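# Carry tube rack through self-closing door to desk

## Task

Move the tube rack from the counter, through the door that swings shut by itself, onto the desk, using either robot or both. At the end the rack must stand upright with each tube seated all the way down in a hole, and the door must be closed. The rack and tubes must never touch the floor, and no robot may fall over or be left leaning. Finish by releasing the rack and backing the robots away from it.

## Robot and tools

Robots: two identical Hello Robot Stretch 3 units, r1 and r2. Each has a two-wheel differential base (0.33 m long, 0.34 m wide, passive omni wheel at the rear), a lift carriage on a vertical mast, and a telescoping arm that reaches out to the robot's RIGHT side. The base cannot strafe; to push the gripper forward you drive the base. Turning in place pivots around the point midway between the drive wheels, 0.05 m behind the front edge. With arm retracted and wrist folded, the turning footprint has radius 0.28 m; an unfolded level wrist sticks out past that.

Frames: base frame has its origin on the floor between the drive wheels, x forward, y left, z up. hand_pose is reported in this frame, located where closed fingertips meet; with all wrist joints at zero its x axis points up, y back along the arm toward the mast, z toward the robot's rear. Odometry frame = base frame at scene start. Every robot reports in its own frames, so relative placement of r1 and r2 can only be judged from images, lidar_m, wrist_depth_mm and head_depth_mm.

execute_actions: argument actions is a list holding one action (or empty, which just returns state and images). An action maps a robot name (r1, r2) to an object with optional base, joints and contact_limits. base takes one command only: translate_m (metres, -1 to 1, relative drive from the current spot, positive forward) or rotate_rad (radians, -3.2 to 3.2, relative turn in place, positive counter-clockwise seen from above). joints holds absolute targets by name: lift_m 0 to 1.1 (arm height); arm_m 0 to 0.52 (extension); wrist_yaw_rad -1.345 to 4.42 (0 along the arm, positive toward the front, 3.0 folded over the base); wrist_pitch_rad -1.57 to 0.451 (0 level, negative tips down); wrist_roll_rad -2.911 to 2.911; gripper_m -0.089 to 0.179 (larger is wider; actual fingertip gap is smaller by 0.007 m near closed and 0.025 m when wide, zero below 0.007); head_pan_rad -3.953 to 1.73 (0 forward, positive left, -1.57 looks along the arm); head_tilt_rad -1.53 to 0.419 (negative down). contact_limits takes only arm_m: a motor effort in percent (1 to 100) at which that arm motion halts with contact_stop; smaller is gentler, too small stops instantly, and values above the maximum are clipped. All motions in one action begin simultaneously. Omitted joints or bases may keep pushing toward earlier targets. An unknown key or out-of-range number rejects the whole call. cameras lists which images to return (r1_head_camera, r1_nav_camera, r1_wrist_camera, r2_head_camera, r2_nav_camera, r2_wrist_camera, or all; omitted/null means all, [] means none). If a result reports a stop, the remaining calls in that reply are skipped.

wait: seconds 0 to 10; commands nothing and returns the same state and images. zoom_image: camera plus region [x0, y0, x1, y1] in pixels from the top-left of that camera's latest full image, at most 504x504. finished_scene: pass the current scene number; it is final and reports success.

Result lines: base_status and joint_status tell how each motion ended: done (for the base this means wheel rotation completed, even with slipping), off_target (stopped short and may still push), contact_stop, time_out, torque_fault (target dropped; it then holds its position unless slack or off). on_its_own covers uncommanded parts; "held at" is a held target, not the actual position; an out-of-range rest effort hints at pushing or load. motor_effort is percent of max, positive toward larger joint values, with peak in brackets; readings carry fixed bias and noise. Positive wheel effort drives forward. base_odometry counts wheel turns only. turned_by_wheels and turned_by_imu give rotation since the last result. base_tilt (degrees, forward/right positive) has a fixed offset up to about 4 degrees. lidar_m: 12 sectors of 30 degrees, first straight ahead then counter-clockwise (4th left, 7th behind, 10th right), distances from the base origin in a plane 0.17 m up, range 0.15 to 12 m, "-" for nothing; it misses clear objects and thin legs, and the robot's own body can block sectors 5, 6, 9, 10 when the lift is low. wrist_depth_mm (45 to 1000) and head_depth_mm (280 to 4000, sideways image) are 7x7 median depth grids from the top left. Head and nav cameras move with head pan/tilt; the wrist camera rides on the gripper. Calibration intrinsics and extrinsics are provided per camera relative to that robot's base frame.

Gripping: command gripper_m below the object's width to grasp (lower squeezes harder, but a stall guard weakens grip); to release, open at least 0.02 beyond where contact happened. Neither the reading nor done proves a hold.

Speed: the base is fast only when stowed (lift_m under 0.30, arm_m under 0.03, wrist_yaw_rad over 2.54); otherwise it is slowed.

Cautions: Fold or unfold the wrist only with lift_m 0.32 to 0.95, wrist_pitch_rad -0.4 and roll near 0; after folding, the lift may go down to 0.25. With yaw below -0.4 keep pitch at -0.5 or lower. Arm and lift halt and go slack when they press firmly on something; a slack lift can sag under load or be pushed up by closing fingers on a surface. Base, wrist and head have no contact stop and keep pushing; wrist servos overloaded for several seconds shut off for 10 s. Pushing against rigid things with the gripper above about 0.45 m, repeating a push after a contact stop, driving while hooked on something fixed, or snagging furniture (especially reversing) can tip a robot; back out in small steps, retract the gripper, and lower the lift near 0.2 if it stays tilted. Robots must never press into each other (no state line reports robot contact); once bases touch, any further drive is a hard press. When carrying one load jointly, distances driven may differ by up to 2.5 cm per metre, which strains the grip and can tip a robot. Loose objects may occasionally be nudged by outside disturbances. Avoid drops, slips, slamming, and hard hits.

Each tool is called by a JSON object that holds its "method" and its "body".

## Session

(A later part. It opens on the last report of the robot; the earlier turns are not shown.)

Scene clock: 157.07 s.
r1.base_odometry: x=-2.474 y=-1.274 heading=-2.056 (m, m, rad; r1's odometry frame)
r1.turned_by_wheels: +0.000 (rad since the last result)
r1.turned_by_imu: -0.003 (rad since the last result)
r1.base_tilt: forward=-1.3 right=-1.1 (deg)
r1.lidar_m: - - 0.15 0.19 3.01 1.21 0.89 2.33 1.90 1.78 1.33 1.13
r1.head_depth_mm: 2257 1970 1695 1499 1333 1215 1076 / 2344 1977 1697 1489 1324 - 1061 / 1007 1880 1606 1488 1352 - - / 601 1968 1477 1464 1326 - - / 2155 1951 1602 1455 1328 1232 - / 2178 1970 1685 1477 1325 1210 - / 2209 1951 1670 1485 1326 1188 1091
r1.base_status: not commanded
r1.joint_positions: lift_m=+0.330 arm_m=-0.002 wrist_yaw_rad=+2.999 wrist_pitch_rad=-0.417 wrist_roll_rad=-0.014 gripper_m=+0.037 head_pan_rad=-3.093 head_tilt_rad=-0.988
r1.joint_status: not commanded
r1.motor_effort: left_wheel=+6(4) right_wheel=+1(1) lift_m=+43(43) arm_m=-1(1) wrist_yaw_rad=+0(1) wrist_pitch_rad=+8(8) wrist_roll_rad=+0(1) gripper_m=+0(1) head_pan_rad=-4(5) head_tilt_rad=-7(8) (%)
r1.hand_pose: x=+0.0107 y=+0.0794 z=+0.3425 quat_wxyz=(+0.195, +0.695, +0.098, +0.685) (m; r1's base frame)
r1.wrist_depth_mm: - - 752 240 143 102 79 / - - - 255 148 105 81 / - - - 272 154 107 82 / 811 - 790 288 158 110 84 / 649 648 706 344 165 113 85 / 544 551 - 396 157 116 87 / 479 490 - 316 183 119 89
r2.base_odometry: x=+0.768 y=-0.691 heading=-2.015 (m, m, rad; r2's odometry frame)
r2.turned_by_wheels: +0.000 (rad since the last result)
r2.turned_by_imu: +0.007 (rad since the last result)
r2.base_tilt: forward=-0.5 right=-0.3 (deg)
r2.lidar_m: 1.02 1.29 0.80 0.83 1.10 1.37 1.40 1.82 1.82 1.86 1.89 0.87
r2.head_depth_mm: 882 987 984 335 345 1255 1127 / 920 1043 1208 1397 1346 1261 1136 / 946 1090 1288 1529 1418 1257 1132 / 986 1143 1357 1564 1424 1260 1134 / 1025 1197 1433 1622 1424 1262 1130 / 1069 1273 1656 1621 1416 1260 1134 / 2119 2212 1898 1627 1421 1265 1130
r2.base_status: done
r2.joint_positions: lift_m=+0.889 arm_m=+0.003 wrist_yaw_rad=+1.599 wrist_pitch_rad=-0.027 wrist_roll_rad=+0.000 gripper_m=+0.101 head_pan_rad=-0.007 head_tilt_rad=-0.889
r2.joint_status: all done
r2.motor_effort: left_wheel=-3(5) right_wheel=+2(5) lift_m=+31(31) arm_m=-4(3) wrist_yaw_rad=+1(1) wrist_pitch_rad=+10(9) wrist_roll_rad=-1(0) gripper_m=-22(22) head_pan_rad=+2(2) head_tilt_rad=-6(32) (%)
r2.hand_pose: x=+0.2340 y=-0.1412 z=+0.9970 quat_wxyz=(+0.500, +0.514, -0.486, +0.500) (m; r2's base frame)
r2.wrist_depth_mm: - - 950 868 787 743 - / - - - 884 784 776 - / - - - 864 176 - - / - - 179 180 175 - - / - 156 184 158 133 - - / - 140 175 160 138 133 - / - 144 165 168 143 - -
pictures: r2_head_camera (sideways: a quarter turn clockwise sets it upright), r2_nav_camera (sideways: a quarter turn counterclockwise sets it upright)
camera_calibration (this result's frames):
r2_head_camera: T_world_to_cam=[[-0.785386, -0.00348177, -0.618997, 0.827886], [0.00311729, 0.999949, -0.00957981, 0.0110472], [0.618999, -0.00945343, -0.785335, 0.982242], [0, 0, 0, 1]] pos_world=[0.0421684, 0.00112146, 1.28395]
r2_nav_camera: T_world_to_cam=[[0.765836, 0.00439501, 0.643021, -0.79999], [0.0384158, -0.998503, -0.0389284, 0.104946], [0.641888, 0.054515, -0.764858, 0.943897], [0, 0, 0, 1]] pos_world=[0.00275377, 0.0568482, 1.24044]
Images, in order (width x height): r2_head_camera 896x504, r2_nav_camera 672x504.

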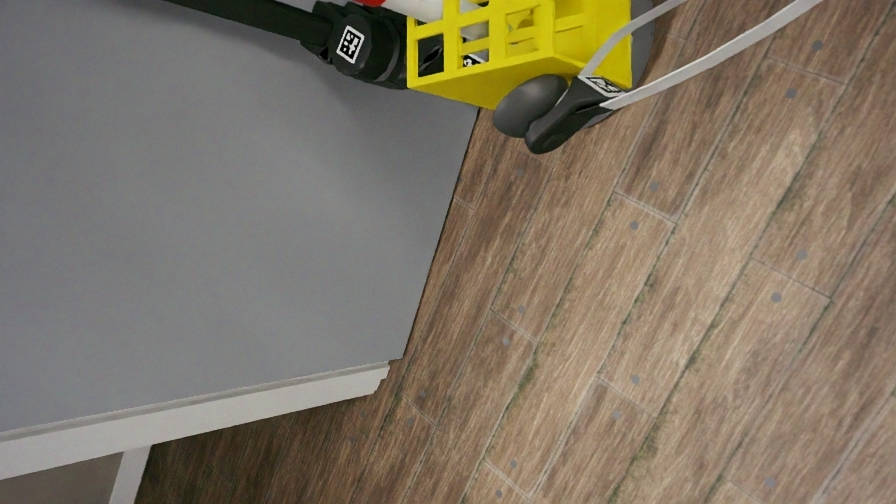

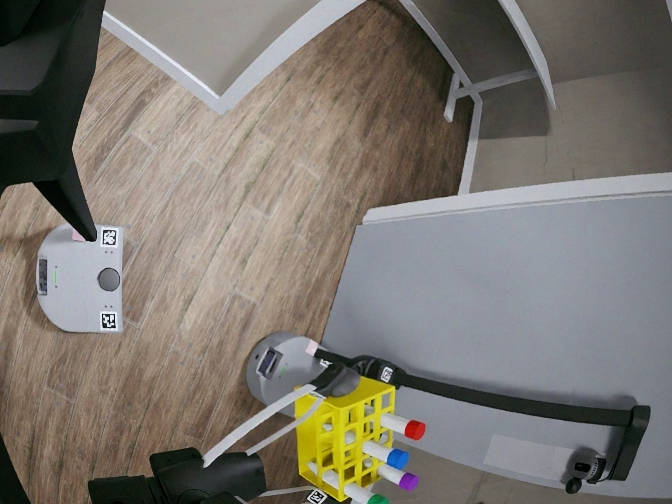

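{"method": "execute_actions", "body": {"actions": [{"r2":{"base":{"translate_m":0.5}}}], "cameras": ["r2_nav_camera"]}}

{"method": "execute_actions", "body": {"actions": [{"r2":{"base":{"rotate_rad":0.96}}}], "cameras": ["r2_nav_camera","r2_head_camera","r1_nav_camera"]}}

Scene clock: 175.10 s.
r1.base_odometry: x=-2.474 y=-1.274 heading=-2.056 (m, m, rad; r1's odometry frame)
r1.turned_by_wheels: +0.000 (rad since the last result)
r1.turned_by_imu: -0.002 (rad since the last result)
r1.base_tilt: forward=-1.2 right=-0.9 (deg)
r1.lidar_m: - - 0.15 0.19 3.01 0.51 2.29 2.32 1.90 1.78 1.33 1.13
r1.head_depth_mm: 402 393 906 1437 1305 1214 1069 / 383 443 1698 1297 1251 - 1066 / 423 1896 1684 1336 1199 - - / 2188 1975 1694 1489 1306 - - / 2201 1947 1688 1481 1323 1224 - / 2200 1961 1681 1485 1323 1209 - / 2194 1948 1694 1481 1323 1189 1096
r1.base_status: not commanded
r1.joint_positions: lift_m=+0.330 arm_m=-0.002 wrist_yaw_rad=+2.999 wrist_pitch_rad=-0.417 wrist_roll_rad=-0.014 gripper_m=+0.037 head_pan_rad=-3.093 head_tilt_rad=-0.988
r1.joint_status: not commanded
r1.motor_effort: left_wheel=+4(5) right_wheel=+1(2) lift_m=+43(43) arm_m=-1(1) wrist_yaw_rad=+1(1) wrist_pitch_rad=+8(8) wrist_roll_rad=+1(0) gripper_m=+0(1) head_pan_rad=-4(5) head_tilt_rad=-7(7) (%)
r1.hand_pose: x=+0.0107 y=+0.0794 z=+0.3425 quat_wxyz=(+0.195, +0.695, +0.098, +0.685) (m; r1's base frame)
r1.wrist_depth_mm: - - 758 241 143 102 79 / - - - 254 148 105 81 / - - - 270 154 108 82 / 794 - 801 290 159 110 84 / 647 649 696 349 163 113 85 / 547 556 - 390 158 115 87 / 472 499 - 315 181 119 89
r2.base_odometry: x=+0.552 y=-1.142 heading=-2.015 (m, m, rad; r2's odometry frame)
r2.turned_by_wheels: +0.000 (rad since the last result)
r2.turned_by_imu: +0.004 (rad since the last result)
r2.base_tilt: forward=-0.4 right=-0.3 (deg)
r2.lidar_m: 0.55 0.67 2.27 0.70 0.80 1.82 1.86 2.15 2.04 2.02 0.52 0.43
r2.head_depth_mm: 455 518 602 334 345 1064 977 / 472 542 633 721 1031 1220 1101 / 489 564 666 811 1037 1237 1135 / 510 590 703 863 1125 1264 1129 / 530 617 741 928 1236 1266 1135 / 551 650 788 995 1360 1264 1131 / 577 685 864 1532 1418 1261 1135
r2.base_status: done
r2.joint_positions: lift_m=+0.889 arm_m=+0.003 wrist_yaw_rad=+1.599 wrist_pitch_rad=-0.027 wrist_roll_rad=+0.000 gripper_m=+0.101 head_pan_rad=-0.007 head_tilt_rad=-0.889
r2.joint_status: not commanded
r2.motor_effort: left_wheel=-4(4) right_wheel=+2(6) lift_m=+31(31) arm_m=-4(4) wrist_yaw_rad=+1(0) wrist_pitch_rad=+9(9) wrist_roll_rad=+0(1) gripper_m=-22(22) head_pan_rad=+2(2) head_tilt_rad=-7(7) (%)
r2.hand_pose: x=+0.2340 y=-0.1412 z=+0.9970 quat_wxyz=(+0.500, +0.514, -0.486, +0.500) (m; r2's base frame)
r2.wrist_depth_mm: - 511 452 413 381 350 316 / - 523 475 421 391 358 325 / - 546 482 412 177 241 333 / - 551 178 179 174 250 339 / - 149 183 158 133 244 350 / - 140 176 160 139 133 357 / - 144 166 167 143 383 360
pictures: r2_nav_camera (sideways: a quarter turn counterclockwise sets it upright)
camera_calibration (this result's frames):
r2_nav_camera: T_world_to_cam=[[0.765953, 0.00439422, 0.642882, -0.799809], [0.0384088, -0.998503, -0.0389367, 0.104957], [0.641748, 0.054516, -0.764975, 0.944049], [0, 0, 0, 1]] pos_world=[0.00274259, 0.0568483, 1.24044]
Images, in order (width x height): r2_nav_camera 672x504.

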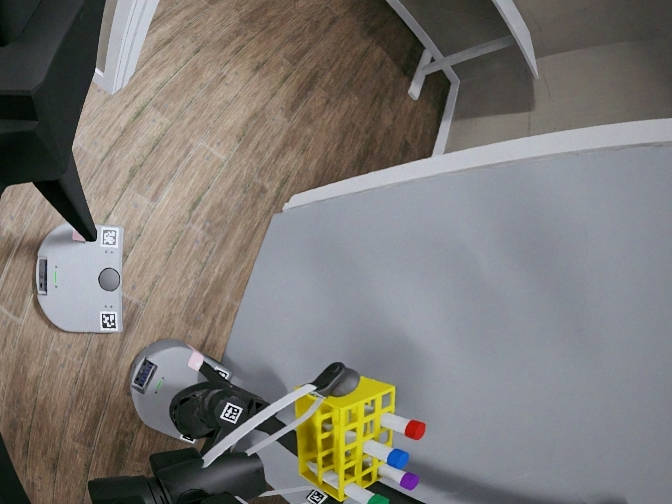

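Scene clock: 177.57 s.
r1.base_odometry: x=-2.474 y=-1.274 heading=-2.056 (m, m, rad; r1's odometry frame)
r1.turned_by_wheels: +0.000 (rad since the last result)
r1.turned_by_imu: -0.001 (rad since the last result)
r1.base_tilt: forward=-1.2 right=-1.0 (deg)
r1.lidar_m: - - 0.15 0.19 3.01 0.52 0.64 2.33 1.90 1.78 1.33 1.13
r1.head_depth_mm: 313 1848 1691 1487 1325 1213 1070 / 2330 1968 1605 1467 1180 - 1063 / 2216 1954 1697 1498 1178 - - / 2184 1950 1695 1498 1250 - - / 2196 1954 1683 1477 1320 1231 - / 2201 1927 1689 1482 1327 1213 - / 2189 1946 1681 1481 1318 1196 1092
r1.base_status: not commanded
r1.joint_positions: lift_m=+0.330 arm_m=-0.002 wrist_yaw_rad=+2.999 wrist_pitch_rad=-0.417 wrist_roll_rad=-0.014 gripper_m=+0.037 head_pan_rad=-3.093 head_tilt_rad=-0.988
r1.joint_status: not commanded
r1.motor_effort: left_wheel=+5(4) right_wheel=+1(2) lift_m=+42(42) arm_m=-1(1) wrist_yaw_rad=+1(1) wrist_pitch_rad=+8(8) wrist_roll_rad=+1(1) gripper_m=+0(1) head_pan_rad=-4(5) head_tilt_rad=-8(7) (%)
r1.hand_pose: x=+0.0107 y=+0.0794 z=+0.3425 quat_wxyz=(+0.195, +0.695, +0.098, +0.685) (m; r1's base frame)
r1.wrist_depth_mm: - - 748 239 143 102 79 / - - - 254 148 104 80 / - - - 270 154 107 82 / 808 - 800 291 158 110 84 / 658 648 717 345 163 113 85 / 543 557 - 393 158 116 87 / 469 491 - 319 182 119 89
r2.base_odometry: x=+0.552 y=-1.142 heading=-1.056 (m, m, rad; r2's odometry frame)
r2.turned_by_wheels: +0.960 (rad since the last result)
r2.turned_by_imu: +0.977 (rad since the last result)
r2.base_tilt: forward=-0.4 right=-0.2 (deg)
r2.lidar_m: 2.27 0.70 0.72 1.52 1.83 2.22 2.05 2.06 0.52 0.43 0.54 0.63
r2.head_depth_mm: 2534 2270 1888 335 346 1260 1139 / 2575 2281 1874 1580 1346 1260 1130 / 2570 2275 1881 1615 1410 1257 1129 / 2537 2255 1895 1628 1418 1256 1133 / 2516 2263 1905 1625 1425 1268 1130 / 2431 2216 1901 1627 1417 1260 1131 / 2379 2263 1883 1625 1421 1258 1136
r2.base_status: done
r2.joint_positions: lift_m=+0.889 arm_m=+0.003 wrist_yaw_rad=+1.599 wrist_pitch_rad=-0.027 wrist_roll_rad=+0.000 gripper_m=+0.101 head_pan_rad=-0.007 head_tilt_rad=-0.889
r2.joint_status: not commanded
r2.motor_effort: left_wheel=-3(7) right_wheel=+2(6) lift_m=+31(31) arm_m=-4(4) wrist_yaw_rad=+1(1) wrist_pitch_rad=+9(9) wrist_roll_rad=-1(1) gripper_m=-22(22) head_pan_rad=+2(2) head_tilt_rad=-7(7) (%)
r2.hand_pose: x=+0.2340 y=-0.1412 z=+0.9970 quat_wxyz=(+0.500, +0.514, -0.486, +0.500) (m; r2's base frame)
r2.wrist_depth_mm: - - - - - 480 363 / - - - - - 481 367 / - - - - 177 471 363 / - - 180 180 174 489 369 / - 155 183 158 133 448 366 / - 139 176 160 139 133 371 / - 144 165 167 143 526 357
pictures: r1_nav_camera (sideways: a quarter turn counterclockwise sets it upright), r2_head_camera (sideways: a quarter turn clockwise sets it upright), r2_nav_camera (sideways: a quarter turn counterclockwise sets it upright)
camera_calibration (this result's frames):
r1_nav_camera: T_world_to_cam=[[-0.825368, -0.0714575, 0.560054, -0.680976], [-0.0482068, 0.997255, 0.0561962, -0.0187067], [-0.562533, 0.0193842, -0.826548, 1.04398], [0, 0, 0, 1]] pos_world=[0.0243148, -0.0502421, 1.24533]
r2_head_camera: T_world_to_cam=[[-0.785502, -0.00348115, -0.618849, 0.827694], [0.00311525, 0.999949, -0.00957909, 0.0110463], [0.618851, -0.00945227, -0.785451, 0.982394], [0, 0, 0, 1]] pos_world=[0.042165, 0.00112149, 1.28395]
r2_nav_camera: T_world_to_cam=[[0.765957, 0.00439435, 0.642877, -0.799803], [0.0384088, -0.998503, -0.0389369, 0.104957], [0.641744, 0.0545161, -0.764979, 0.944054], [0, 0, 0, 1]] pos_world=[0.00274219, 0.0568483, 1.24044]
Images, in order (width x height): r1_nav_camera 672x504, r2_head_camera 896x504, r2_nav_camera 672x504.

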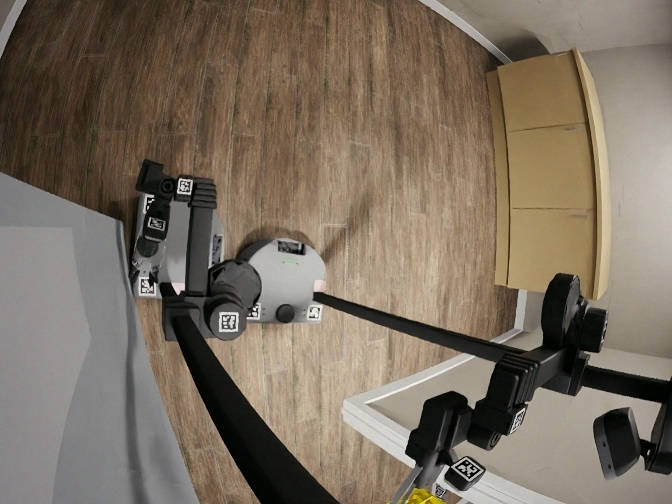

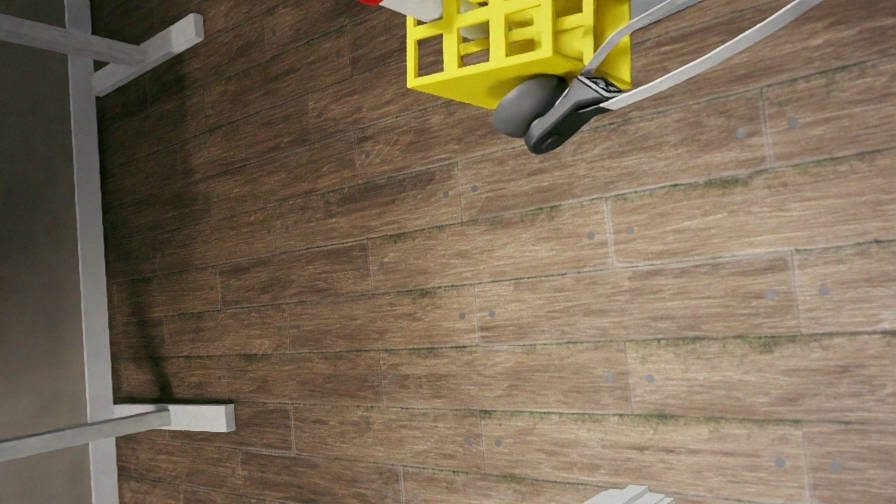

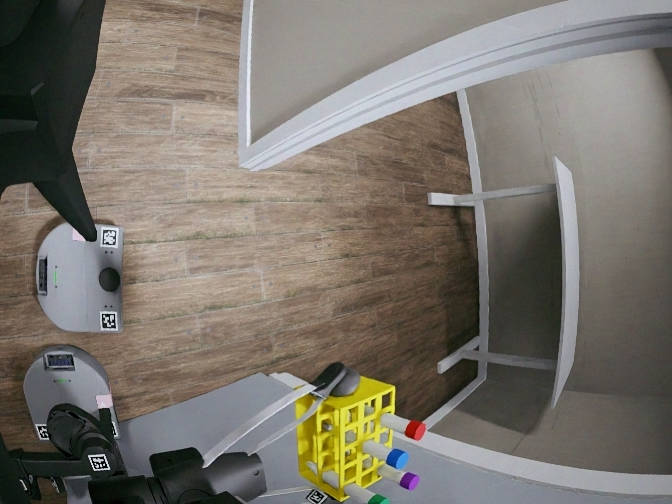

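{"method": "execute_actions", "body": {"actions": [{"r2":{"base":{"translate_m":0.45}}}], "cameras": ["r2_nav_camera","r2_wrist_camera"]}}

{"method": "execute_actions", "body": {"actions": [{"r2":{"base":{"translate_m":0.75},"joints":{"lift_m":0.96,"head_tilt_rad":-0.7}}}], "cameras": ["r2_nav_camera","r2_head_camera","r1_nav_camera"]}}

Scene clock: 189.83 s.
r1.base_odometry: x=-2.474 y=-1.274 heading=-2.056 (m, m, rad; r1's odometry frame)
r1.turned_by_wheels: +0.000 (rad since the last result)
r1.turned_by_imu: -0.002 (rad since the last result)
r1.base_tilt: forward=-1.3 right=-0.9 (deg)
r1.lidar_m: - - 0.15 0.19 0.79 0.84 2.29 2.32 1.90 1.78 1.32 1.13
r1.head_depth_mm: 2227 1973 1690 1485 1249 1215 1072 / 2341 1978 1697 1488 1326 - 1067 / 2210 1965 1697 1486 1348 - - / 2194 1970 1686 1484 1328 - - / 2174 1957 1701 1482 1324 1231 - / 2192 1956 1699 1482 1320 1210 - / 2209 1968 1677 1479 1322 1193 1095
r1.base_status: not commanded
r1.joint_positions: lift_m=+0.330 arm_m=-0.002 wrist_yaw_rad=+2.999 wrist_pitch_rad=-0.417 wrist_roll_rad=-0.014 gripper_m=+0.037 head_pan_rad=-3.093 head_tilt_rad=-0.988
r1.joint_status: not commanded
r1.motor_effort: left_wheel=+4(5) right_wheel=+1(1) lift_m=+43(43) arm_m=-1(1) wrist_yaw_rad=+1(1) wrist_pitch_rad=+8(8) wrist_roll_rad=+0(0) gripper_m=+0(1) head_pan_rad=-5(4) head_tilt_rad=-7(8) (%)
r1.hand_pose: x=+0.0107 y=+0.0794 z=+0.3425 quat_wxyz=(+0.195, +0.695, +0.098, +0.685) (m; r1's base frame)
r1.wrist_depth_mm: - - 743 240 144 102 79 / - - - 253 148 104 81 / 682 - - 270 154 107 82 / 553 - 801 289 159 110 84 / 551 647 712 343 164 113 85 / 549 553 - 394 159 116 87 / 479 491 - 321 181 119 89
r2.base_odometry: x=+0.774 y=-1.534 heading=-1.056 (m, m, rad; r2's odometry frame)
r2.turned_by_wheels: +0.000 (rad since the last result)
r2.turned_by_imu: +0.004 (rad since the last result)
r2.base_tilt: forward=-0.4 right=-0.2 (deg)
r2.lidar_m: 2.29 1.84 0.49 0.48 1.92 2.35 2.49 0.65 0.50 0.43 0.43 1.63
r2.head_depth_mm: 2155 2150 1885 335 345 1259 1136 / 2171 2264 1889 1584 1344 1261 1127 / 2131 2273 1899 1617 1416 1257 1135 / 2121 2262 1897 1619 1417 1266 1131 / 2086 2275 1881 1620 1419 1263 1133 / 2077 2230 1889 1624 1422 1263 1134 / 1979 2159 1895 1624 1415 1260 1131
r2.base_status: done
r2.joint_positions: lift_m=+0.889 arm_m=+0.003 wrist_yaw_rad=+1.599 wrist_pitch_rad=-0.027 wrist_roll_rad=+0.000 gripper_m=+0.101 head_pan_rad=-0.007 head_tilt_rad=-0.889
r2.joint_status: not commanded
r2.motor_effort: left_wheel=-4(5) right_wheel=+2(5) lift_m=+31(31) arm_m=-3(4) wrist_yaw_rad=+0(1) wrist_pitch_rad=+9(9) wrist_roll_rad=+0(1) gripper_m=-23(22) head_pan_rad=+2(2) head_tilt_rad=-7(6) (%)
r2.hand_pose: x=+0.2340 y=-0.1412 z=+0.9970 quat_wxyz=(+0.500, +0.514, -0.486, +0.500) (m; r2's base frame)
r2.wrist_depth_mm: - - - - - - - / - - - - - - - / - - - - 175 - - / - - 180 180 174 - - / - 155 184 158 133 - - / - 140 175 161 140 133 - / - 144 165 167 143 - -
pictures: r2_nav_camera (sideways: a quarter turn counterclockwise sets it upright), r2_wrist_camera
camera_calibration (this result's frames):
r2_nav_camera: T_world_to_cam=[[0.765984, 0.00439384, 0.642844, -0.79976], [0.0384067, -0.998503, -0.0389389, 0.104959], [0.641711, 0.0545161, -0.765007, 0.94409], [0, 0, 0, 1]] pos_world=[0.00273959, 0.0568483, 1.24044]
r2_wrist_camera: T_world_to_cam=[[-0.0184811, -0.999595, 0.0216184, -0.161731], [-0.15489, -0.0184988, -0.987758, 1.06141], [0.987759, -0.0216033, -0.154486, 0.0811835], [0, 0, 0, 1]] pos_world=[0.0812228, -0.140277, 1.06445]
Images, in order (width x height): r2_nav_camera 672x504, r2_wrist_camera 644x364.

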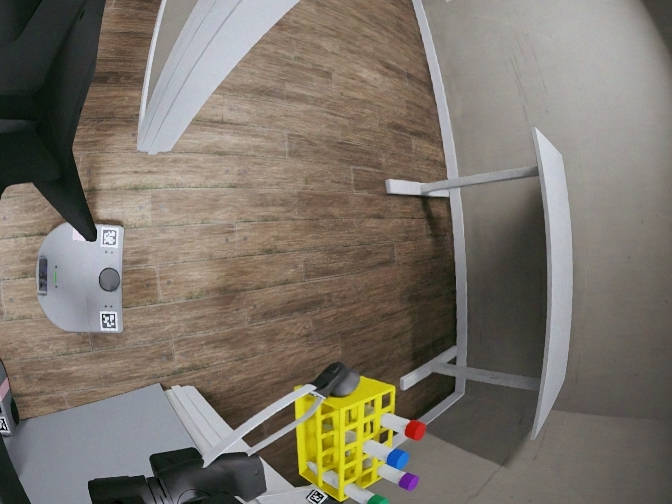

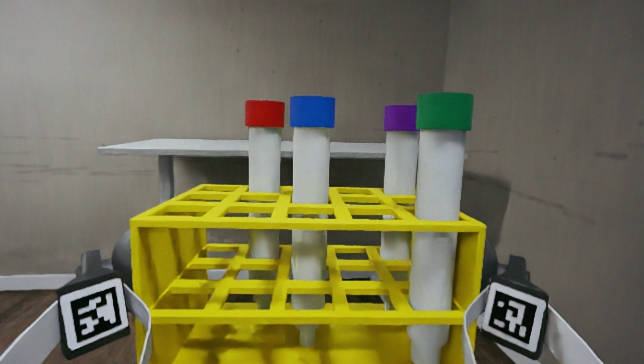

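Scene clock: 198.30 s.
r1.base_odometry: x=-2.474 y=-1.274 heading=-2.056 (m, m, rad; r1's odometry frame)
r1.turned_by_wheels: +0.000 (rad since the last result)
r1.turned_by_imu: -0.002 (rad since the last result)
r1.base_tilt: forward=-1.3 right=-1.0 (deg)
r1.lidar_m: - - 0.15 0.19 1.45 1.21 2.29 2.33 1.89 1.78 1.33 1.13
r1.head_depth_mm: 2242 1952 1709 1489 1323 1223 1078 / 2334 1959 1684 1489 1320 - 1062 / 2189 1975 1707 1496 1356 - - / 2200 1967 1700 1482 1326 - - / 2195 1969 1690 1483 1320 1225 - / 2200 1953 1700 1484 1319 1210 - / 2185 1956 1680 1473 1322 1197 1092
r1.base_status: not commanded
r1.joint_positions: lift_m=+0.330 arm_m=-0.002 wrist_yaw_rad=+2.999 wrist_pitch_rad=-0.417 wrist_roll_rad=-0.014 gripper_m=+0.037 head_pan_rad=-3.093 head_tilt_rad=-0.988
r1.joint_status: not commanded
r1.motor_effort: left_wheel=+5(5) right_wheel=+1(1) lift_m=+43(42) arm_m=-1(1) wrist_yaw_rad=+1(1) wrist_pitch_rad=+8(8) wrist_roll_rad=+0(0) gripper_m=+0(1) head_pan_rad=-5(5) head_tilt_rad=-7(7) (%)
r1.hand_pose: x=+0.0107 y=+0.0794 z=+0.3425 quat_wxyz=(+0.195, +0.695, +0.098, +0.685) (m; r1's base frame)
r1.wrist_depth_mm: - - 746 240 143 102 79 / - - - 253 148 105 81 / - - - 270 154 107 82 / 809 - 806 288 159 110 84 / 655 648 701 346 164 113 85 / 547 555 - 393 158 116 87 / 476 493 - 319 181 119 89
r2.base_odometry: x=+1.143 y=-2.187 heading=-1.056 (m, m, rad; r2's odometry frame)
r2.turned_by_wheels: +0.000 (rad since the last result)
r2.turned_by_imu: +0.006 (rad since the last result)
r2.base_tilt: forward=-0.4 right=-0.3 (deg)
r2.lidar_m: 1.54 1.15 1.95 2.59 0.81 0.74 3.24 0.61 0.61 1.19 1.20 1.33
r2.head_depth_mm: 1307 886 1760 1912 - 1290 1199 / 1293 886 1734 1898 1649 1375 1193 / 1285 887 1716 1897 1610 1374 1196 / 1277 887 1705 1884 1607 1366 1193 / 1280 888 1669 1858 1609 1380 1198 / 1265 888 1667 1840 1612 1378 1192 / 1258 887 1640 1824 1605 1370 1200
r2.base_status: done
r2.joint_positions: lift_m=+0.959 arm_m=+0.003 wrist_yaw_rad=+1.599 wrist_pitch_rad=-0.027 wrist_roll_rad=+0.000 gripper_m=+0.101 head_pan_rad=-0.007 head_tilt_rad=-0.705
r2.joint_status: all done
r2.motor_effort: left_wheel=-4(4) right_wheel=+2(7) lift_m=+31(35) arm_m=-3(3) wrist_yaw_rad=+1(1) wrist_pitch_rad=+10(9) wrist_roll_rad=+0(0) gripper_m=-22(22) head_pan_rad=+2(2) head_tilt_rad=+3(23) (%)
r2.hand_pose: x=+0.2340 y=-0.1412 z=+1.0670 quat_wxyz=(+0.500, +0.514, -0.486, +0.500) (m; r2's base frame)
r2.wrist_depth_mm: - - - - - - - / - - - - - - - / - - - - 176 - - / 957 993 179 179 174 - - / 957 156 184 159 133 - - / - 140 176 161 138 133 - / - 144 166 167 143 - -
pictures: r1_nav_camera (sideways: a quarter turn counterclockwise sets it upright), r2_head_camera (sideways: a quarter turn clockwise sets it upright), r2_nav_camera (sideways: a quarter turn counterclockwise sets it upright)
camera_calibration (this result's frames):
r1_nav_camera: T_world_to_cam=[[-0.825368, -0.0714573, 0.560054, -0.680976], [-0.0482066, 0.997255, 0.0561962, -0.0187067], [-0.562533, 0.0193843, -0.826548, 1.04398], [0, 0, 0, 1]] pos_world=[0.0243148, -0.0502421, 1.24533]
r2_head_camera: T_world_to_cam=[[-0.658851, -0.00437788, -0.752261, 1.00077], [0.0049048, 0.999937, -0.010115, 0.0117354], [0.752257, -0.010354, -0.658788, 0.816852], [0, 0, 0, 1]] pos_world=[0.0448196, 0.00110425, 1.29109]
r2_nav_camera: T_world_to_cam=[[0.635235, 0.00531858, 0.7723, -0.96767], [0.0448038, -0.998546, -0.0299756, 0.0932595], [0.771018, 0.0536436, -0.63455, 0.77363], [0, 0, 0, 1]] pos_world=[0.0140375, 0.0567703, 1.24103]
Images, in order (width x height): r1_nav_camera 672x504, r2_head_camera 896x504, r2_nav_camera 672x504.

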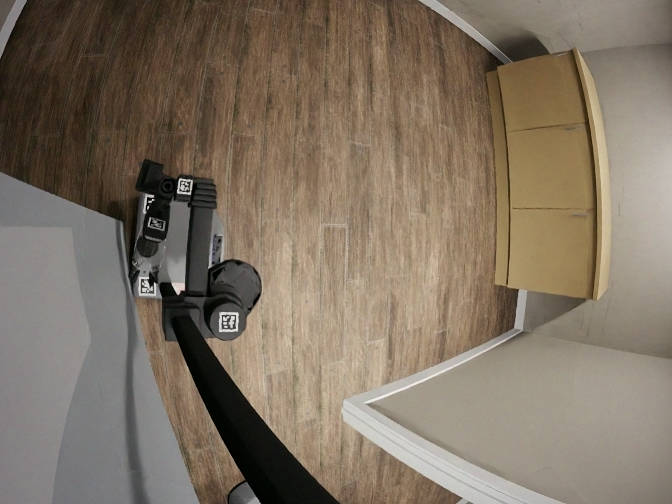

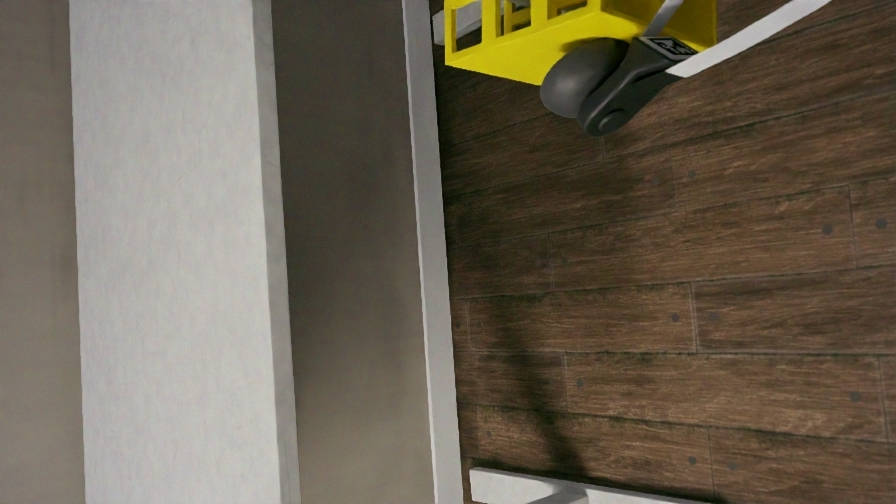

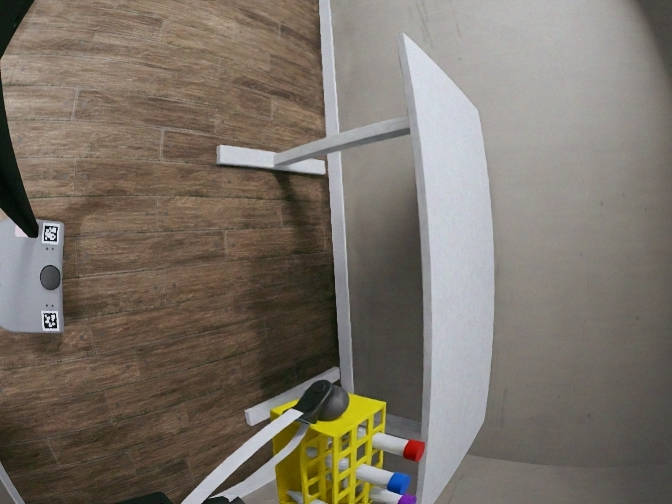

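{"method": "execute_actions", "body": {"actions": [{"r1":{"base":{"translate_m":-0.1}},"r2":{"base":{"translate_m":0.2}}}], "cameras": []}}

{"method": "execute_actions", "body": {"actions": [{"r1":{"base":{"rotate_rad":-0.56}},"r2":{"base":{"translate_m":0.15},"joints":{"head_tilt_rad":-0.9}}}], "cameras": []}}

{"method": "execute_actions", "body": {"actions": [{"r1":{"base":{"translate_m":-0.33}},"r2":{"base":{"translate_m":0.33}}}], "cameras": ["r2_nav_camera","r2_head_camera","r1_nav_camera"]}}

Scene clock: 215.97 s.
r1.base_odometry: x=-2.428 y=-1.186 heading=-2.057 (m, m, rad; r1's odometry frame)
r1.turned_by_wheels: +0.000 (rad since the last result)
r1.turned_by_imu: -0.002 (rad since the last result)
r1.base_tilt: forward=-1.3 right=-1.1 (deg)
r1.lidar_m: - - 0.15 0.24 1.23 1.14 2.19 2.22 1.91 1.79 1.49 1.46
r1.head_depth_mm: 2225 1977 1694 1493 1329 1213 1074 / 2331 1970 1691 1489 1326 1231 1058 / 2162 1967 1692 1484 1348 - - / 2162 1989 1689 1483 1326 - - / 2140 1954 1683 1488 1319 1229 - / 2122 1942 1683 1490 1322 1208 - / 2127 1964 1692 1483 1320 1196 1094
r1.base_status: done
r1.joint_positions: lift_m=+0.330 arm_m=-0.002 wrist_yaw_rad=+2.999 wrist_pitch_rad=-0.417 wrist_roll_rad=-0.014 gripper_m=+0.037 head_pan_rad=-3.105 head_tilt_rad=-0.987
r1.joint_status: not commanded
r1.motor_effort: left_wheel=+0(10) right_wheel=+3(4) lift_m=+42(42) arm_m=-1(1) wrist_yaw_rad=+1(0) wrist_pitch_rad=+8(8) wrist_roll_rad=+1(0) gripper_m=+1(1) head_pan_rad=+3(5) head_tilt_rad=-7(8) (%)
r1.hand_pose: x=+0.0107 y=+0.0794 z=+0.3425 quat_wxyz=(+0.195, +0.695, +0.098, +0.685) (m; r1's base frame)
r1.wrist_depth_mm: - - - 332 160 106 79 / - - - 346 165 108 80 / - - - 358 167 109 81 / 799 - 859 379 171 110 82 / 653 652 710 476 175 112 82 / 544 555 - 536 164 114 83 / 475 491 - 372 185 116 84
r2.base_odometry: x=+1.242 y=-2.361 heading=-1.056 (m, m, rad; r2's odometry frame)
r2.turned_by_wheels: +0.000 (rad since the last result)
r2.turned_by_imu: +0.002 (rad since the last result)
r2.base_tilt: forward=-0.4 right=-0.3 (deg)
r2.lidar_m: 1.34 0.98 1.71 2.61 1.13 0.90 1.49 0.76 0.88 1.16 1.18 1.15
r2.head_depth_mm: 1169 886 650 1684 - 1290 1198 / 1158 884 652 1760 1654 1369 1193 / 1146 885 653 1731 1618 1376 1196 / 1139 887 653 1700 1603 1377 1193 / 1130 890 654 1679 1606 1369 1195 / 1117 888 654 1659 1618 1374 1198 / 1122 886 653 1644 1622 1373 1199
r2.base_status: done
r2.joint_positions: lift_m=+0.959 arm_m=+0.003 wrist_yaw_rad=+1.599 wrist_pitch_rad=-0.027 wrist_roll_rad=+0.000 gripper_m=+0.101 head_pan_rad=-0.007 head_tilt_rad=-0.705
r2.joint_status: not commanded
r2.motor_effort: left_wheel=-4(6) right_wheel=+2(7) lift_m=+31(31) arm_m=-4(4) wrist_yaw_rad=+0(0) wrist_pitch_rad=+9(9) wrist_roll_rad=-1(1) gripper_m=-22(22) head_pan_rad=+2(2) head_tilt_rad=+2(3) (%)
r2.hand_pose: x=+0.2340 y=-0.1412 z=+1.0670 quat_wxyz=(+0.500, +0.514, -0.486, +0.500) (m; r2's base frame)
r2.wrist_depth_mm: - - - - - - - / - - - - - - - / - - - - 175 - - / 958 980 179 180 173 - - / 533 155 184 159 132 586 633 / 835 139 176 161 138 133 - / - 144 166 166 143 - -
pictures: none
No camera images: the call's "cameras" was empty. Leave "cameras" out to get every camera's image.

Scene clock: 218.43 s.
r1.base_odometry: x=-2.428 y=-1.186 heading=-2.616 (m, m, rad; r1's odometry frame)
r1.turned_by_wheels: -0.560 (rad since the last result)
r1.turned_by_imu: -0.559 (rad since the last result)
r1.base_tilt: forward=-1.2 right=-1.1 (deg)
r1.lidar_m: 0.17 0.15 0.15 0.18 0.34 1.74 1.14 2.19 2.21 1.94 1.79 1.56
r1.head_depth_mm: 2163 1969 1705 1488 1329 1212 703 / 1081 1277 1625 1487 1325 - 914 / 1243 1438 1626 1490 1344 - - / 1451 1744 1694 1488 1327 - - / 1771 1913 1695 1479 1324 1233 - / 2158 1961 1684 1481 1321 1208 - / 2317 1957 1690 1470 1321 1193 1094
r1.base_status: done
r1.joint_positions: lift_m=+0.330 arm_m=-0.002 wrist_yaw_rad=+2.999 wrist_pitch_rad=-0.417 wrist_roll_rad=-0.014 gripper_m=+0.037 head_pan_rad=-3.094 head_tilt_rad=-0.989
r1.joint_status: not commanded
r1.motor_effort: left_wheel=+9(66) right_wheel=-3(7) lift_m=+43(42) arm_m=-1(1) wrist_yaw_rad=+0(0) wrist_pitch_rad=+8(8) wrist_roll_rad=+0(0) gripper_m=+0(1) head_pan_rad=-5(13) head_tilt_rad=-6(7) (%)
r1.hand_pose: x=+0.0107 y=+0.0794 z=+0.3425 quat_wxyz=(+0.195, +0.695, +0.099, +0.685) (m; r1's base frame)
r1.wrist_depth_mm: - - 265 208 172 147 128 / - - 288 224 183 154 133 / - - 320 242 195 163 139 / 790 - 350 264 208 172 146 / 648 643 396 299 223 182 154 / 558 559 - 337 229 194 162 / 472 491 - 338 266 208 171
r2.base_odometry: x=+1.316 y=-2.491 heading=-1.056 (m, m, rad; r2's odometry frame)
r2.turned_by_wheels: +0.000 (rad since the last result)
r2.turned_by_imu: +0.001 (rad since the last result)
r2.base_tilt: forward=-0.4 right=-0.2 (deg)
r2.lidar_m: 1.19 0.87 1.51 2.63 1.37 1.02 1.64 0.89 1.07 1.15 1.16 1.03
r2.head_depth_mm: 745 594 494 - 1349 1256 1132 / 745 594 506 1619 1413 1259 1132 / 745 594 494 1621 1416 1260 1129 / 747 595 495 1627 1414 1259 1137 / 748 595 495 1630 1421 1260 1136 / 750 595 495 1593 1420 1267 1132 / 748 596 495 1597 1424 1260 1135
r2.base_status: done
r2.joint_positions: lift_m=+0.959 arm_m=+0.003 wrist_yaw_rad=+1.599 wrist_pitch_rad=-0.027 wrist_roll_rad=+0.000 gripper_m=+0.101 head_pan_rad=-0.007 head_tilt_rad=-0.889
r2.joint_status: all done
r2.motor_effort: left_wheel=-4(4) right_wheel=+2(6) lift_m=+31(31) arm_m=-3(3) wrist_yaw_rad=+0(0) wrist_pitch_rad=+10(9) wrist_roll_rad=-1(0) gripper_m=-22(22) head_pan_rad=+2(2) head_tilt_rad=-7(24) (%)
r2.hand_pose: x=+0.2340 y=-0.1412 z=+1.0670 quat_wxyz=(+0.500, +0.514, -0.486, +0.500) (m; r2's base frame)
r2.wrist_depth_mm: 952 - - - - - - / 987 - - - - - - / - - - - 177 - - / 949 993 180 179 174 - - / 530 155 183 158 133 577 612 / 388 140 176 160 141 133 408 / - 144 165 167 143 - -
pictures: none
No camera images: the call's "cameras" was empty. Leave "cameras" out to get every camera's image.

Scene clock: 223.00 s.
r1.base_odometry: x=-2.142 y=-1.020 heading=-2.616 (m, m, rad; r1's odometry frame)
r1.turned_by_wheels: +0.000 (rad since the last result)
r1.turned_by_imu: -0.003 (rad since the last result)
r1.base_tilt: forward=-1.2 right=-1.1 (deg)
r1.lidar_m: - - 0.15 0.19 1.83 0.84 0.81 1.66 1.95 2.16 0.20 0.15
r1.head_depth_mm: 734 928 1657 1491 1326 1215 1067 / 806 926 1103 1442 1329 - 1060 / 933 1086 1297 1462 1350 - - / 1094 1313 1605 1486 1323 - - / 1318 1655 1687 1485 1329 1231 - / 1653 1916 1696 1486 1325 1214 - / 2157 1961 1676 1481 1318 1183 1095
r1.base_status: done
r1.joint_positions: lift_m=+0.330 arm_m=-0.002 wrist_yaw_rad=+2.999 wrist_pitch_rad=-0.417 wrist_roll_rad=-0.014 gripper_m=+0.037 head_pan_rad=-3.094 head_tilt_rad=-0.989
r1.joint_status: not commanded
r1.motor_effort: left_wheel=+4(4) right_wheel=-2(5) lift_m=+42(43) arm_m=-1(1) wrist_yaw_rad=+1(1) wrist_pitch_rad=+8(8) wrist_roll_rad=+1(1) gripper_m=+0(0) head_pan_rad=-4(4) head_tilt_rad=-6(6) (%)
r1.hand_pose: x=+0.0107 y=+0.0794 z=+0.3425 quat_wxyz=(+0.195, +0.695, +0.099, +0.685) (m; r1's base frame)
r1.wrist_depth_mm: - - 511 232 149 110 87 / - - 587 246 155 113 89 / - - 697 262 162 117 91 / 805 - 741 281 169 121 94 / 653 652 712 327 175 124 96 / 556 560 - 377 171 128 99 / 477 491 - 320 197 133 101
r2.base_odometry: x=+1.478 y=-2.779 heading=-1.056 (m, m, rad; r2's odometry frame)
r2.turned_by_wheels: +0.000 (rad since the last result)
r2.turned_by_imu: +0.003 (rad since the last result)
r2.base_tilt: forward=-0.4 right=-0.2 (deg)
r2.lidar_m: 0.86 0.87 0.65 2.32 1.91 1.32 1.42 1.20 1.19 1.11 0.79 0.93
r2.head_depth_mm: 742 592 494 - 350 328 295 / 744 594 493 423 370 328 295 / 738 596 495 423 369 329 296 / 732 594 494 423 370 329 296 / 726 596 494 423 370 329 296 / 720 596 495 424 371 329 295 / 721 596 495 424 370 329 296
r2.base_status: done
r2.joint_positions: lift_m=+0.959 arm_m=+0.003 wrist_yaw_rad=+1.599 wrist_pitch_rad=-0.027 wrist_roll_rad=+0.000 gripper_m=+0.101 head_pan_rad=-0.007 head_tilt_rad=-0.889
r2.joint_status: not commanded
r2.motor_effort: left_wheel=-4(5) right_wheel=+2(5) lift_m=+31(31) arm_m=-4(4) wrist_yaw_rad=+0(1) wrist_pitch_rad=+9(9) wrist_roll_rad=+0(1) gripper_m=-23(22) head_pan_rad=+2(2) head_tilt_rad=-7(7) (%)
r2.hand_pose: x=+0.2340 y=-0.1412 z=+1.0670 quat_wxyz=(+0.500, +0.514, -0.486, +0.500) (m; r2's base frame)
r2.wrist_depth_mm: 683 704 714 733 766 791 832 / 697 722 728 779 787 831 856 / 729 739 759 756 176 860 896 / 723 742 179 179 173 858 899 / 540 156 184 158 132 579 612 / 393 140 177 161 139 133 409 / - 145 165 167 143 289 316
pictures: r1_nav_camera (sideways: a quarter turn counterclockwise sets it upright), r2_head_camera (sideways: a quarter turn clockwise sets it upright), r2_nav_camera (sideways: a quarter turn counterclockwise sets it upright)
camera_calibration (this result's frames):
r1_nav_camera: T_world_to_cam=[[-0.826183, -0.070739, 0.558944, -0.679524], [-0.0473707, 0.997295, 0.0561967, -0.0187123], [-0.561407, 0.0199512, -0.827299, 1.04495], [0, 0, 0, 1]] pos_world=[0.0243446, -0.0502551, 1.24535]
r2_head_camera: T_world_to_cam=[[-0.785487, -0.00351293, -0.618869, 0.827719], [0.00307516, 0.999949, -0.00957918, 0.0110466], [0.618871, -0.00942744, -0.785436, 0.982374], [0, 0, 0, 1]] pos_world=[0.0421654, 0.00112294, 1.28395]
r2_nav_camera: T_world_to_cam=[[0.765941, 0.00442535, 0.642896, -0.799827], [0.03845, -0.998502, -0.0389358, 0.104955], [0.64176, 0.0545419, -0.764963, 0.944034], [0, 0, 0, 1]] pos_world=[0.00274141, 0.0568481, 1.24044]
Images, in order (width x height): r1_nav_camera 672x504, r2_head_camera 896x504, r2_nav_camera 672x504.

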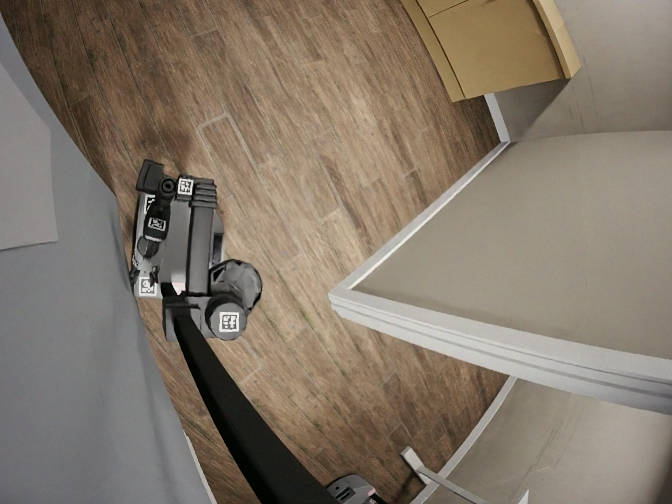

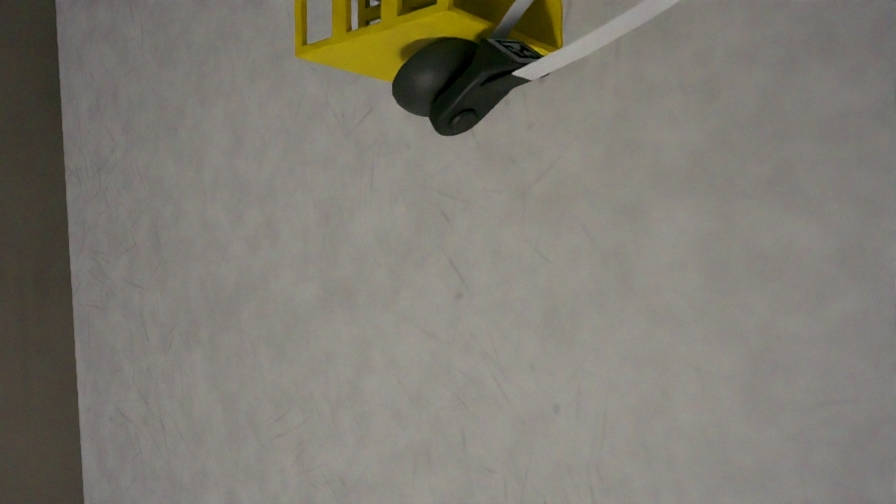

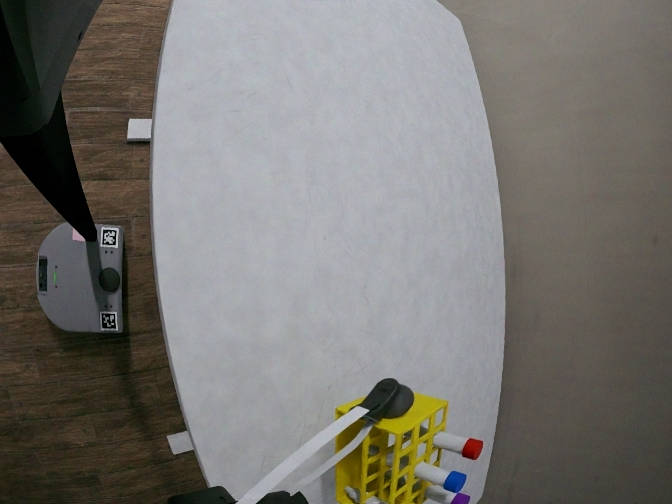

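{"method": "execute_actions", "body": {"actions": [{"r1":{"base":{"translate_m":-0.28}},"r2":{"joints":{"lift_m":0.895}}}], "cameras": []}}

Scene clock: 229.60 s.
r1.base_odometry: x=-1.900 y=-0.880 heading=-2.616 (m, m, rad; r1's odometry frame)
r1.turned_by_wheels: +0.000 (rad since the last result)
r1.turned_by_imu: -0.004 (rad since the last result)
r1.base_tilt: forward=-1.3 right=-1.2 (deg)
r1.lidar_m: - - 0.15 0.58 2.13 0.54 0.56 1.21 1.73 2.15 0.15 -
r1.head_depth_mm: 511 572 695 1460 1336 1213 1071 / 581 660 768 949 1307 - 1061 / 667 776 930 1159 1323 - - / 780 935 1169 1442 1326 - - / 941 1177 1556 1488 1327 1233 - / 1182 1584 1684 1485 1322 1214 - / 1603 1918 1684 1483 1320 1195 1098
r1.base_status: done
r1.joint_positions: lift_m=+0.330 arm_m=-0.002 wrist_yaw_rad=+2.999 wrist_pitch_rad=-0.417 wrist_roll_rad=-0.014 gripper_m=+0.037 head_pan_rad=-3.095 head_tilt_rad=-0.987
r1.joint_status: not commanded
r1.motor_effort: left_wheel=+3(11) right_wheel=+0(5) lift_m=+42(42) arm_m=-1(1) wrist_yaw_rad=+1(1) wrist_pitch_rad=+8(8) wrist_roll_rad=+1(0) gripper_m=+0(1) head_pan_rad=-3(5) head_tilt_rad=-7(9) (%)
r1.hand_pose: x=+0.0107 y=+0.0794 z=+0.3425 quat_wxyz=(+0.195, +0.695, +0.099, +0.685) (m; r1's base frame)
r1.wrist_depth_mm: - - - 802 238 126 86 / - - - 866 232 125 86 / - - - 927 230 125 85 / 799 - 868 821 227 124 85 / 655 653 696 699 220 123 84 / 552 551 - 579 195 121 84 / 470 487 - 495 215 120 83
r2.base_odometry: x=+1.478 y=-2.779 heading=-1.056 (m, m, rad; r2's odometry frame)
r2.turned_by_wheels: +0.000 (rad since the last result)
r2.turned_by_imu: +0.001 (rad since the last result)
r2.base_tilt: forward=-0.4 right=-0.2 (deg)
r2.lidar_m: 0.86 0.87 0.65 2.32 1.91 1.33 1.34 1.19 1.20 1.11 0.79 0.93
r2.head_depth_mm: 746 592 494 325 348 328 295 / 744 593 493 419 357 329 295 / 741 595 495 423 370 328 296 / 734 596 495 424 370 329 296 / 726 594 495 423 370 329 295 / 720 596 496 424 371 328 296 / 720 596 496 424 371 329 296
r2.base_status: not commanded
r2.joint_positions: lift_m=+0.896 arm_m=+0.003 wrist_yaw_rad=+1.599 wrist_pitch_rad=-0.027 wrist_roll_rad=+0.000 gripper_m=+0.101 head_pan_rad=-0.007 head_tilt_rad=-0.889
r2.joint_status: all done
r2.motor_effort: left_wheel=-3(4) right_wheel=+2(2) lift_m=+13(27) arm_m=-4(4) wrist_yaw_rad=+0(1) wrist_pitch_rad=+9(9) wrist_roll_rad=+0(0) gripper_m=-22(22) head_pan_rad=+2(2) head_tilt_rad=-7(6) (%)
r2.hand_pose: x=+0.2340 y=-0.1412 z=+1.0031 quat_wxyz=(+0.500, +0.514, -0.486, +0.500) (m; r2's base frame)
r2.wrist_depth_mm: 687 707 709 763 771 806 842 / 693 718 734 758 798 822 863 / 717 725 740 769 176 845 877 / 613 637 179 179 172 780 873 / 348 155 183 158 133 377 402 / 256 140 174 160 139 133 266 / - 144 166 166 143 187 204
pictures: none
No camera images: the call's "cameras" was empty. Leave "cameras" out to get every camera's image.

{"method": "execute_actions", "body": {"actions": [{"r1":{"base":{"rotate_rad":0.66}},"r2":{"joints":{"lift_m":0.886}}}], "cameras": ["r1_nav_camera","r2_wrist_camera"]}}

Scene clock: 235.73 s.
r1.base_odometry: x=-1.900 y=-0.880 heading=-1.956 (m, m, rad; r1's odometry frame)
r1.turned_by_wheels: +0.660 (rad since the last result)
r1.turned_by_imu: +0.656 (rad since the last result)
r1.base_tilt: forward=-1.4 right=-1.2 (deg)
r1.lidar_m: 0.18 0.27 2.06 1.68 0.56 0.66 1.72 1.77 2.24 0.20 0.16 0.16
r1.head_depth_mm: 1801 1697 1582 1439 1301 1198 1068 / 2184 1974 1706 1486 1329 - 1066 / 2169 1966 1684 1490 1345 - - / 1641 1909 1692 1484 1331 - - / 1661 1919 1690 1475 1322 1226 - / 1658 1897 1690 1482 1314 1213 - / 1676 1936 1676 1476 1315 1194 1091
r1.base_status: done
r1.joint_positions: lift_m=+0.330 arm_m=-0.002 wrist_yaw_rad=+2.997 wrist_pitch_rad=-0.417 wrist_roll_rad=-0.014 gripper_m=+0.037 head_pan_rad=-3.100 head_tilt_rad=-0.988
r1.joint_status: not commanded
r1.motor_effort: left_wheel=-2(9) right_wheel=+4(25) lift_m=+42(42) arm_m=-1(1) wrist_yaw_rad=+2(2) wrist_pitch_rad=+8(8) wrist_roll_rad=+0(0) gripper_m=-1(1) head_pan_rad=+0(3) head_tilt_rad=-7(7) (%)
r1.hand_pose: x=+0.0110 y=+0.0794 z=+0.3425 quat_wxyz=(+0.196, +0.695, +0.098, +0.685) (m; r1's base frame)
r1.wrist_depth_mm: 422 - - - - - 604 / 448 - - - - - 572 / 474 - - - - - 475 / 520 - 858 867 927 895 411 / 567 609 707 702 714 720 359 / 553 551 - 577 596 587 320 / 470 494 - 509 492 503 287
r2.base_odometry: x=+1.478 y=-2.779 heading=-1.056 (m, m, rad; r2's odometry frame)
r2.turned_by_wheels: +0.000 (rad since the last result)
r2.turned_by_imu: +0.000 (rad since the last result)
r2.base_tilt: forward=-0.4 right=-0.2 (deg)
r2.lidar_m: 0.86 0.87 0.65 2.32 1.91 1.33 1.36 1.19 1.20 1.11 0.79 0.93
r2.head_depth_mm: 745 594 493 336 337 328 295 / 744 595 494 414 350 328 295 / 738 594 495 423 370 328 295 / 731 595 495 423 370 329 295 / 726 594 495 424 370 329 295 / 721 596 495 423 371 329 296 / 720 595 496 424 371 329 296
r2.base_status: not commanded
r2.joint_positions: lift_m=+0.887 arm_m=+0.003 wrist_yaw_rad=+1.599 wrist_pitch_rad=-0.023 wrist_roll_rad=+0.000 gripper_m=+0.101 head_pan_rad=-0.007 head_tilt_rad=-0.889
r2.joint_status: all done
r2.motor_effort: left_wheel=-4(4) right_wheel=+2(2) lift_m=+13(12) arm_m=-3(4) wrist_yaw_rad=+0(1) wrist_pitch_rad=+8(9) wrist_roll_rad=+0(1) gripper_m=-22(22) head_pan_rad=+2(2) head_tilt_rad=-7(7) (%)
r2.hand_pose: x=+0.2342 y=-0.1412 z=+0.9953 quat_wxyz=(+0.499, +0.513, -0.487, +0.501) (m; r2's base frame)
r2.wrist_depth_mm: 676 695 728 740 762 820 831 / 710 722 747 764 799 828 849 / 708 745 763 781 174 844 856 / 583 616 177 172 179 733 889 / 326 149 183 158 132 355 378 / 240 139 176 161 139 133 249 / - 144 164 166 143 175 190
pictures: r1_nav_camera (sideways: a quarter turn counterclockwise sets it upright), r2_wrist_camera
camera_calibration (this result's frames):
r1_nav_camera: T_world_to_cam=[[-0.826222, -0.0654871, 0.559525, -0.680281], [-0.0410121, 0.997577, 0.0561965, -0.0187509], [-0.56185, 0.0234835, -0.826906, 1.04444], [0, 0, 0, 1]] pos_world=[0.0239862, -0.0503714, 1.24534]
r2_wrist_camera: T_world_to_cam=[[-0.0185764, -0.999598, 0.021422, -0.16147], [-0.150638, -0.018383, -0.988418, 1.05937], [0.988414, -0.0215882, -0.150236, 0.0764018], [0, 0, 0, 1]] pos_world=[0.0810656, -0.140282, 1.06204]
Images, in order (width x height): r1_nav_camera 672x504, r2_wrist_camera 644x364.

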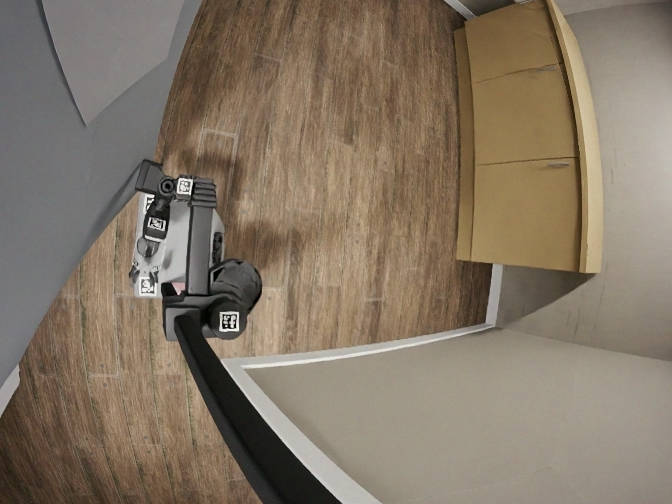

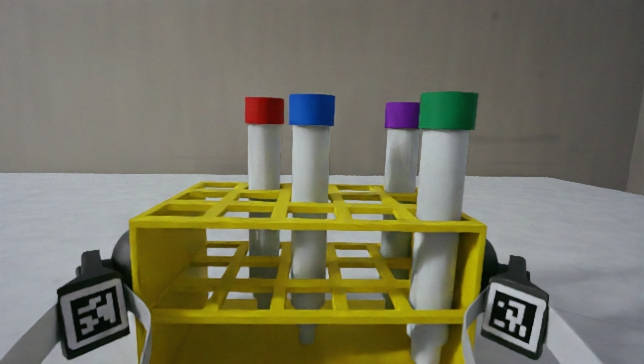

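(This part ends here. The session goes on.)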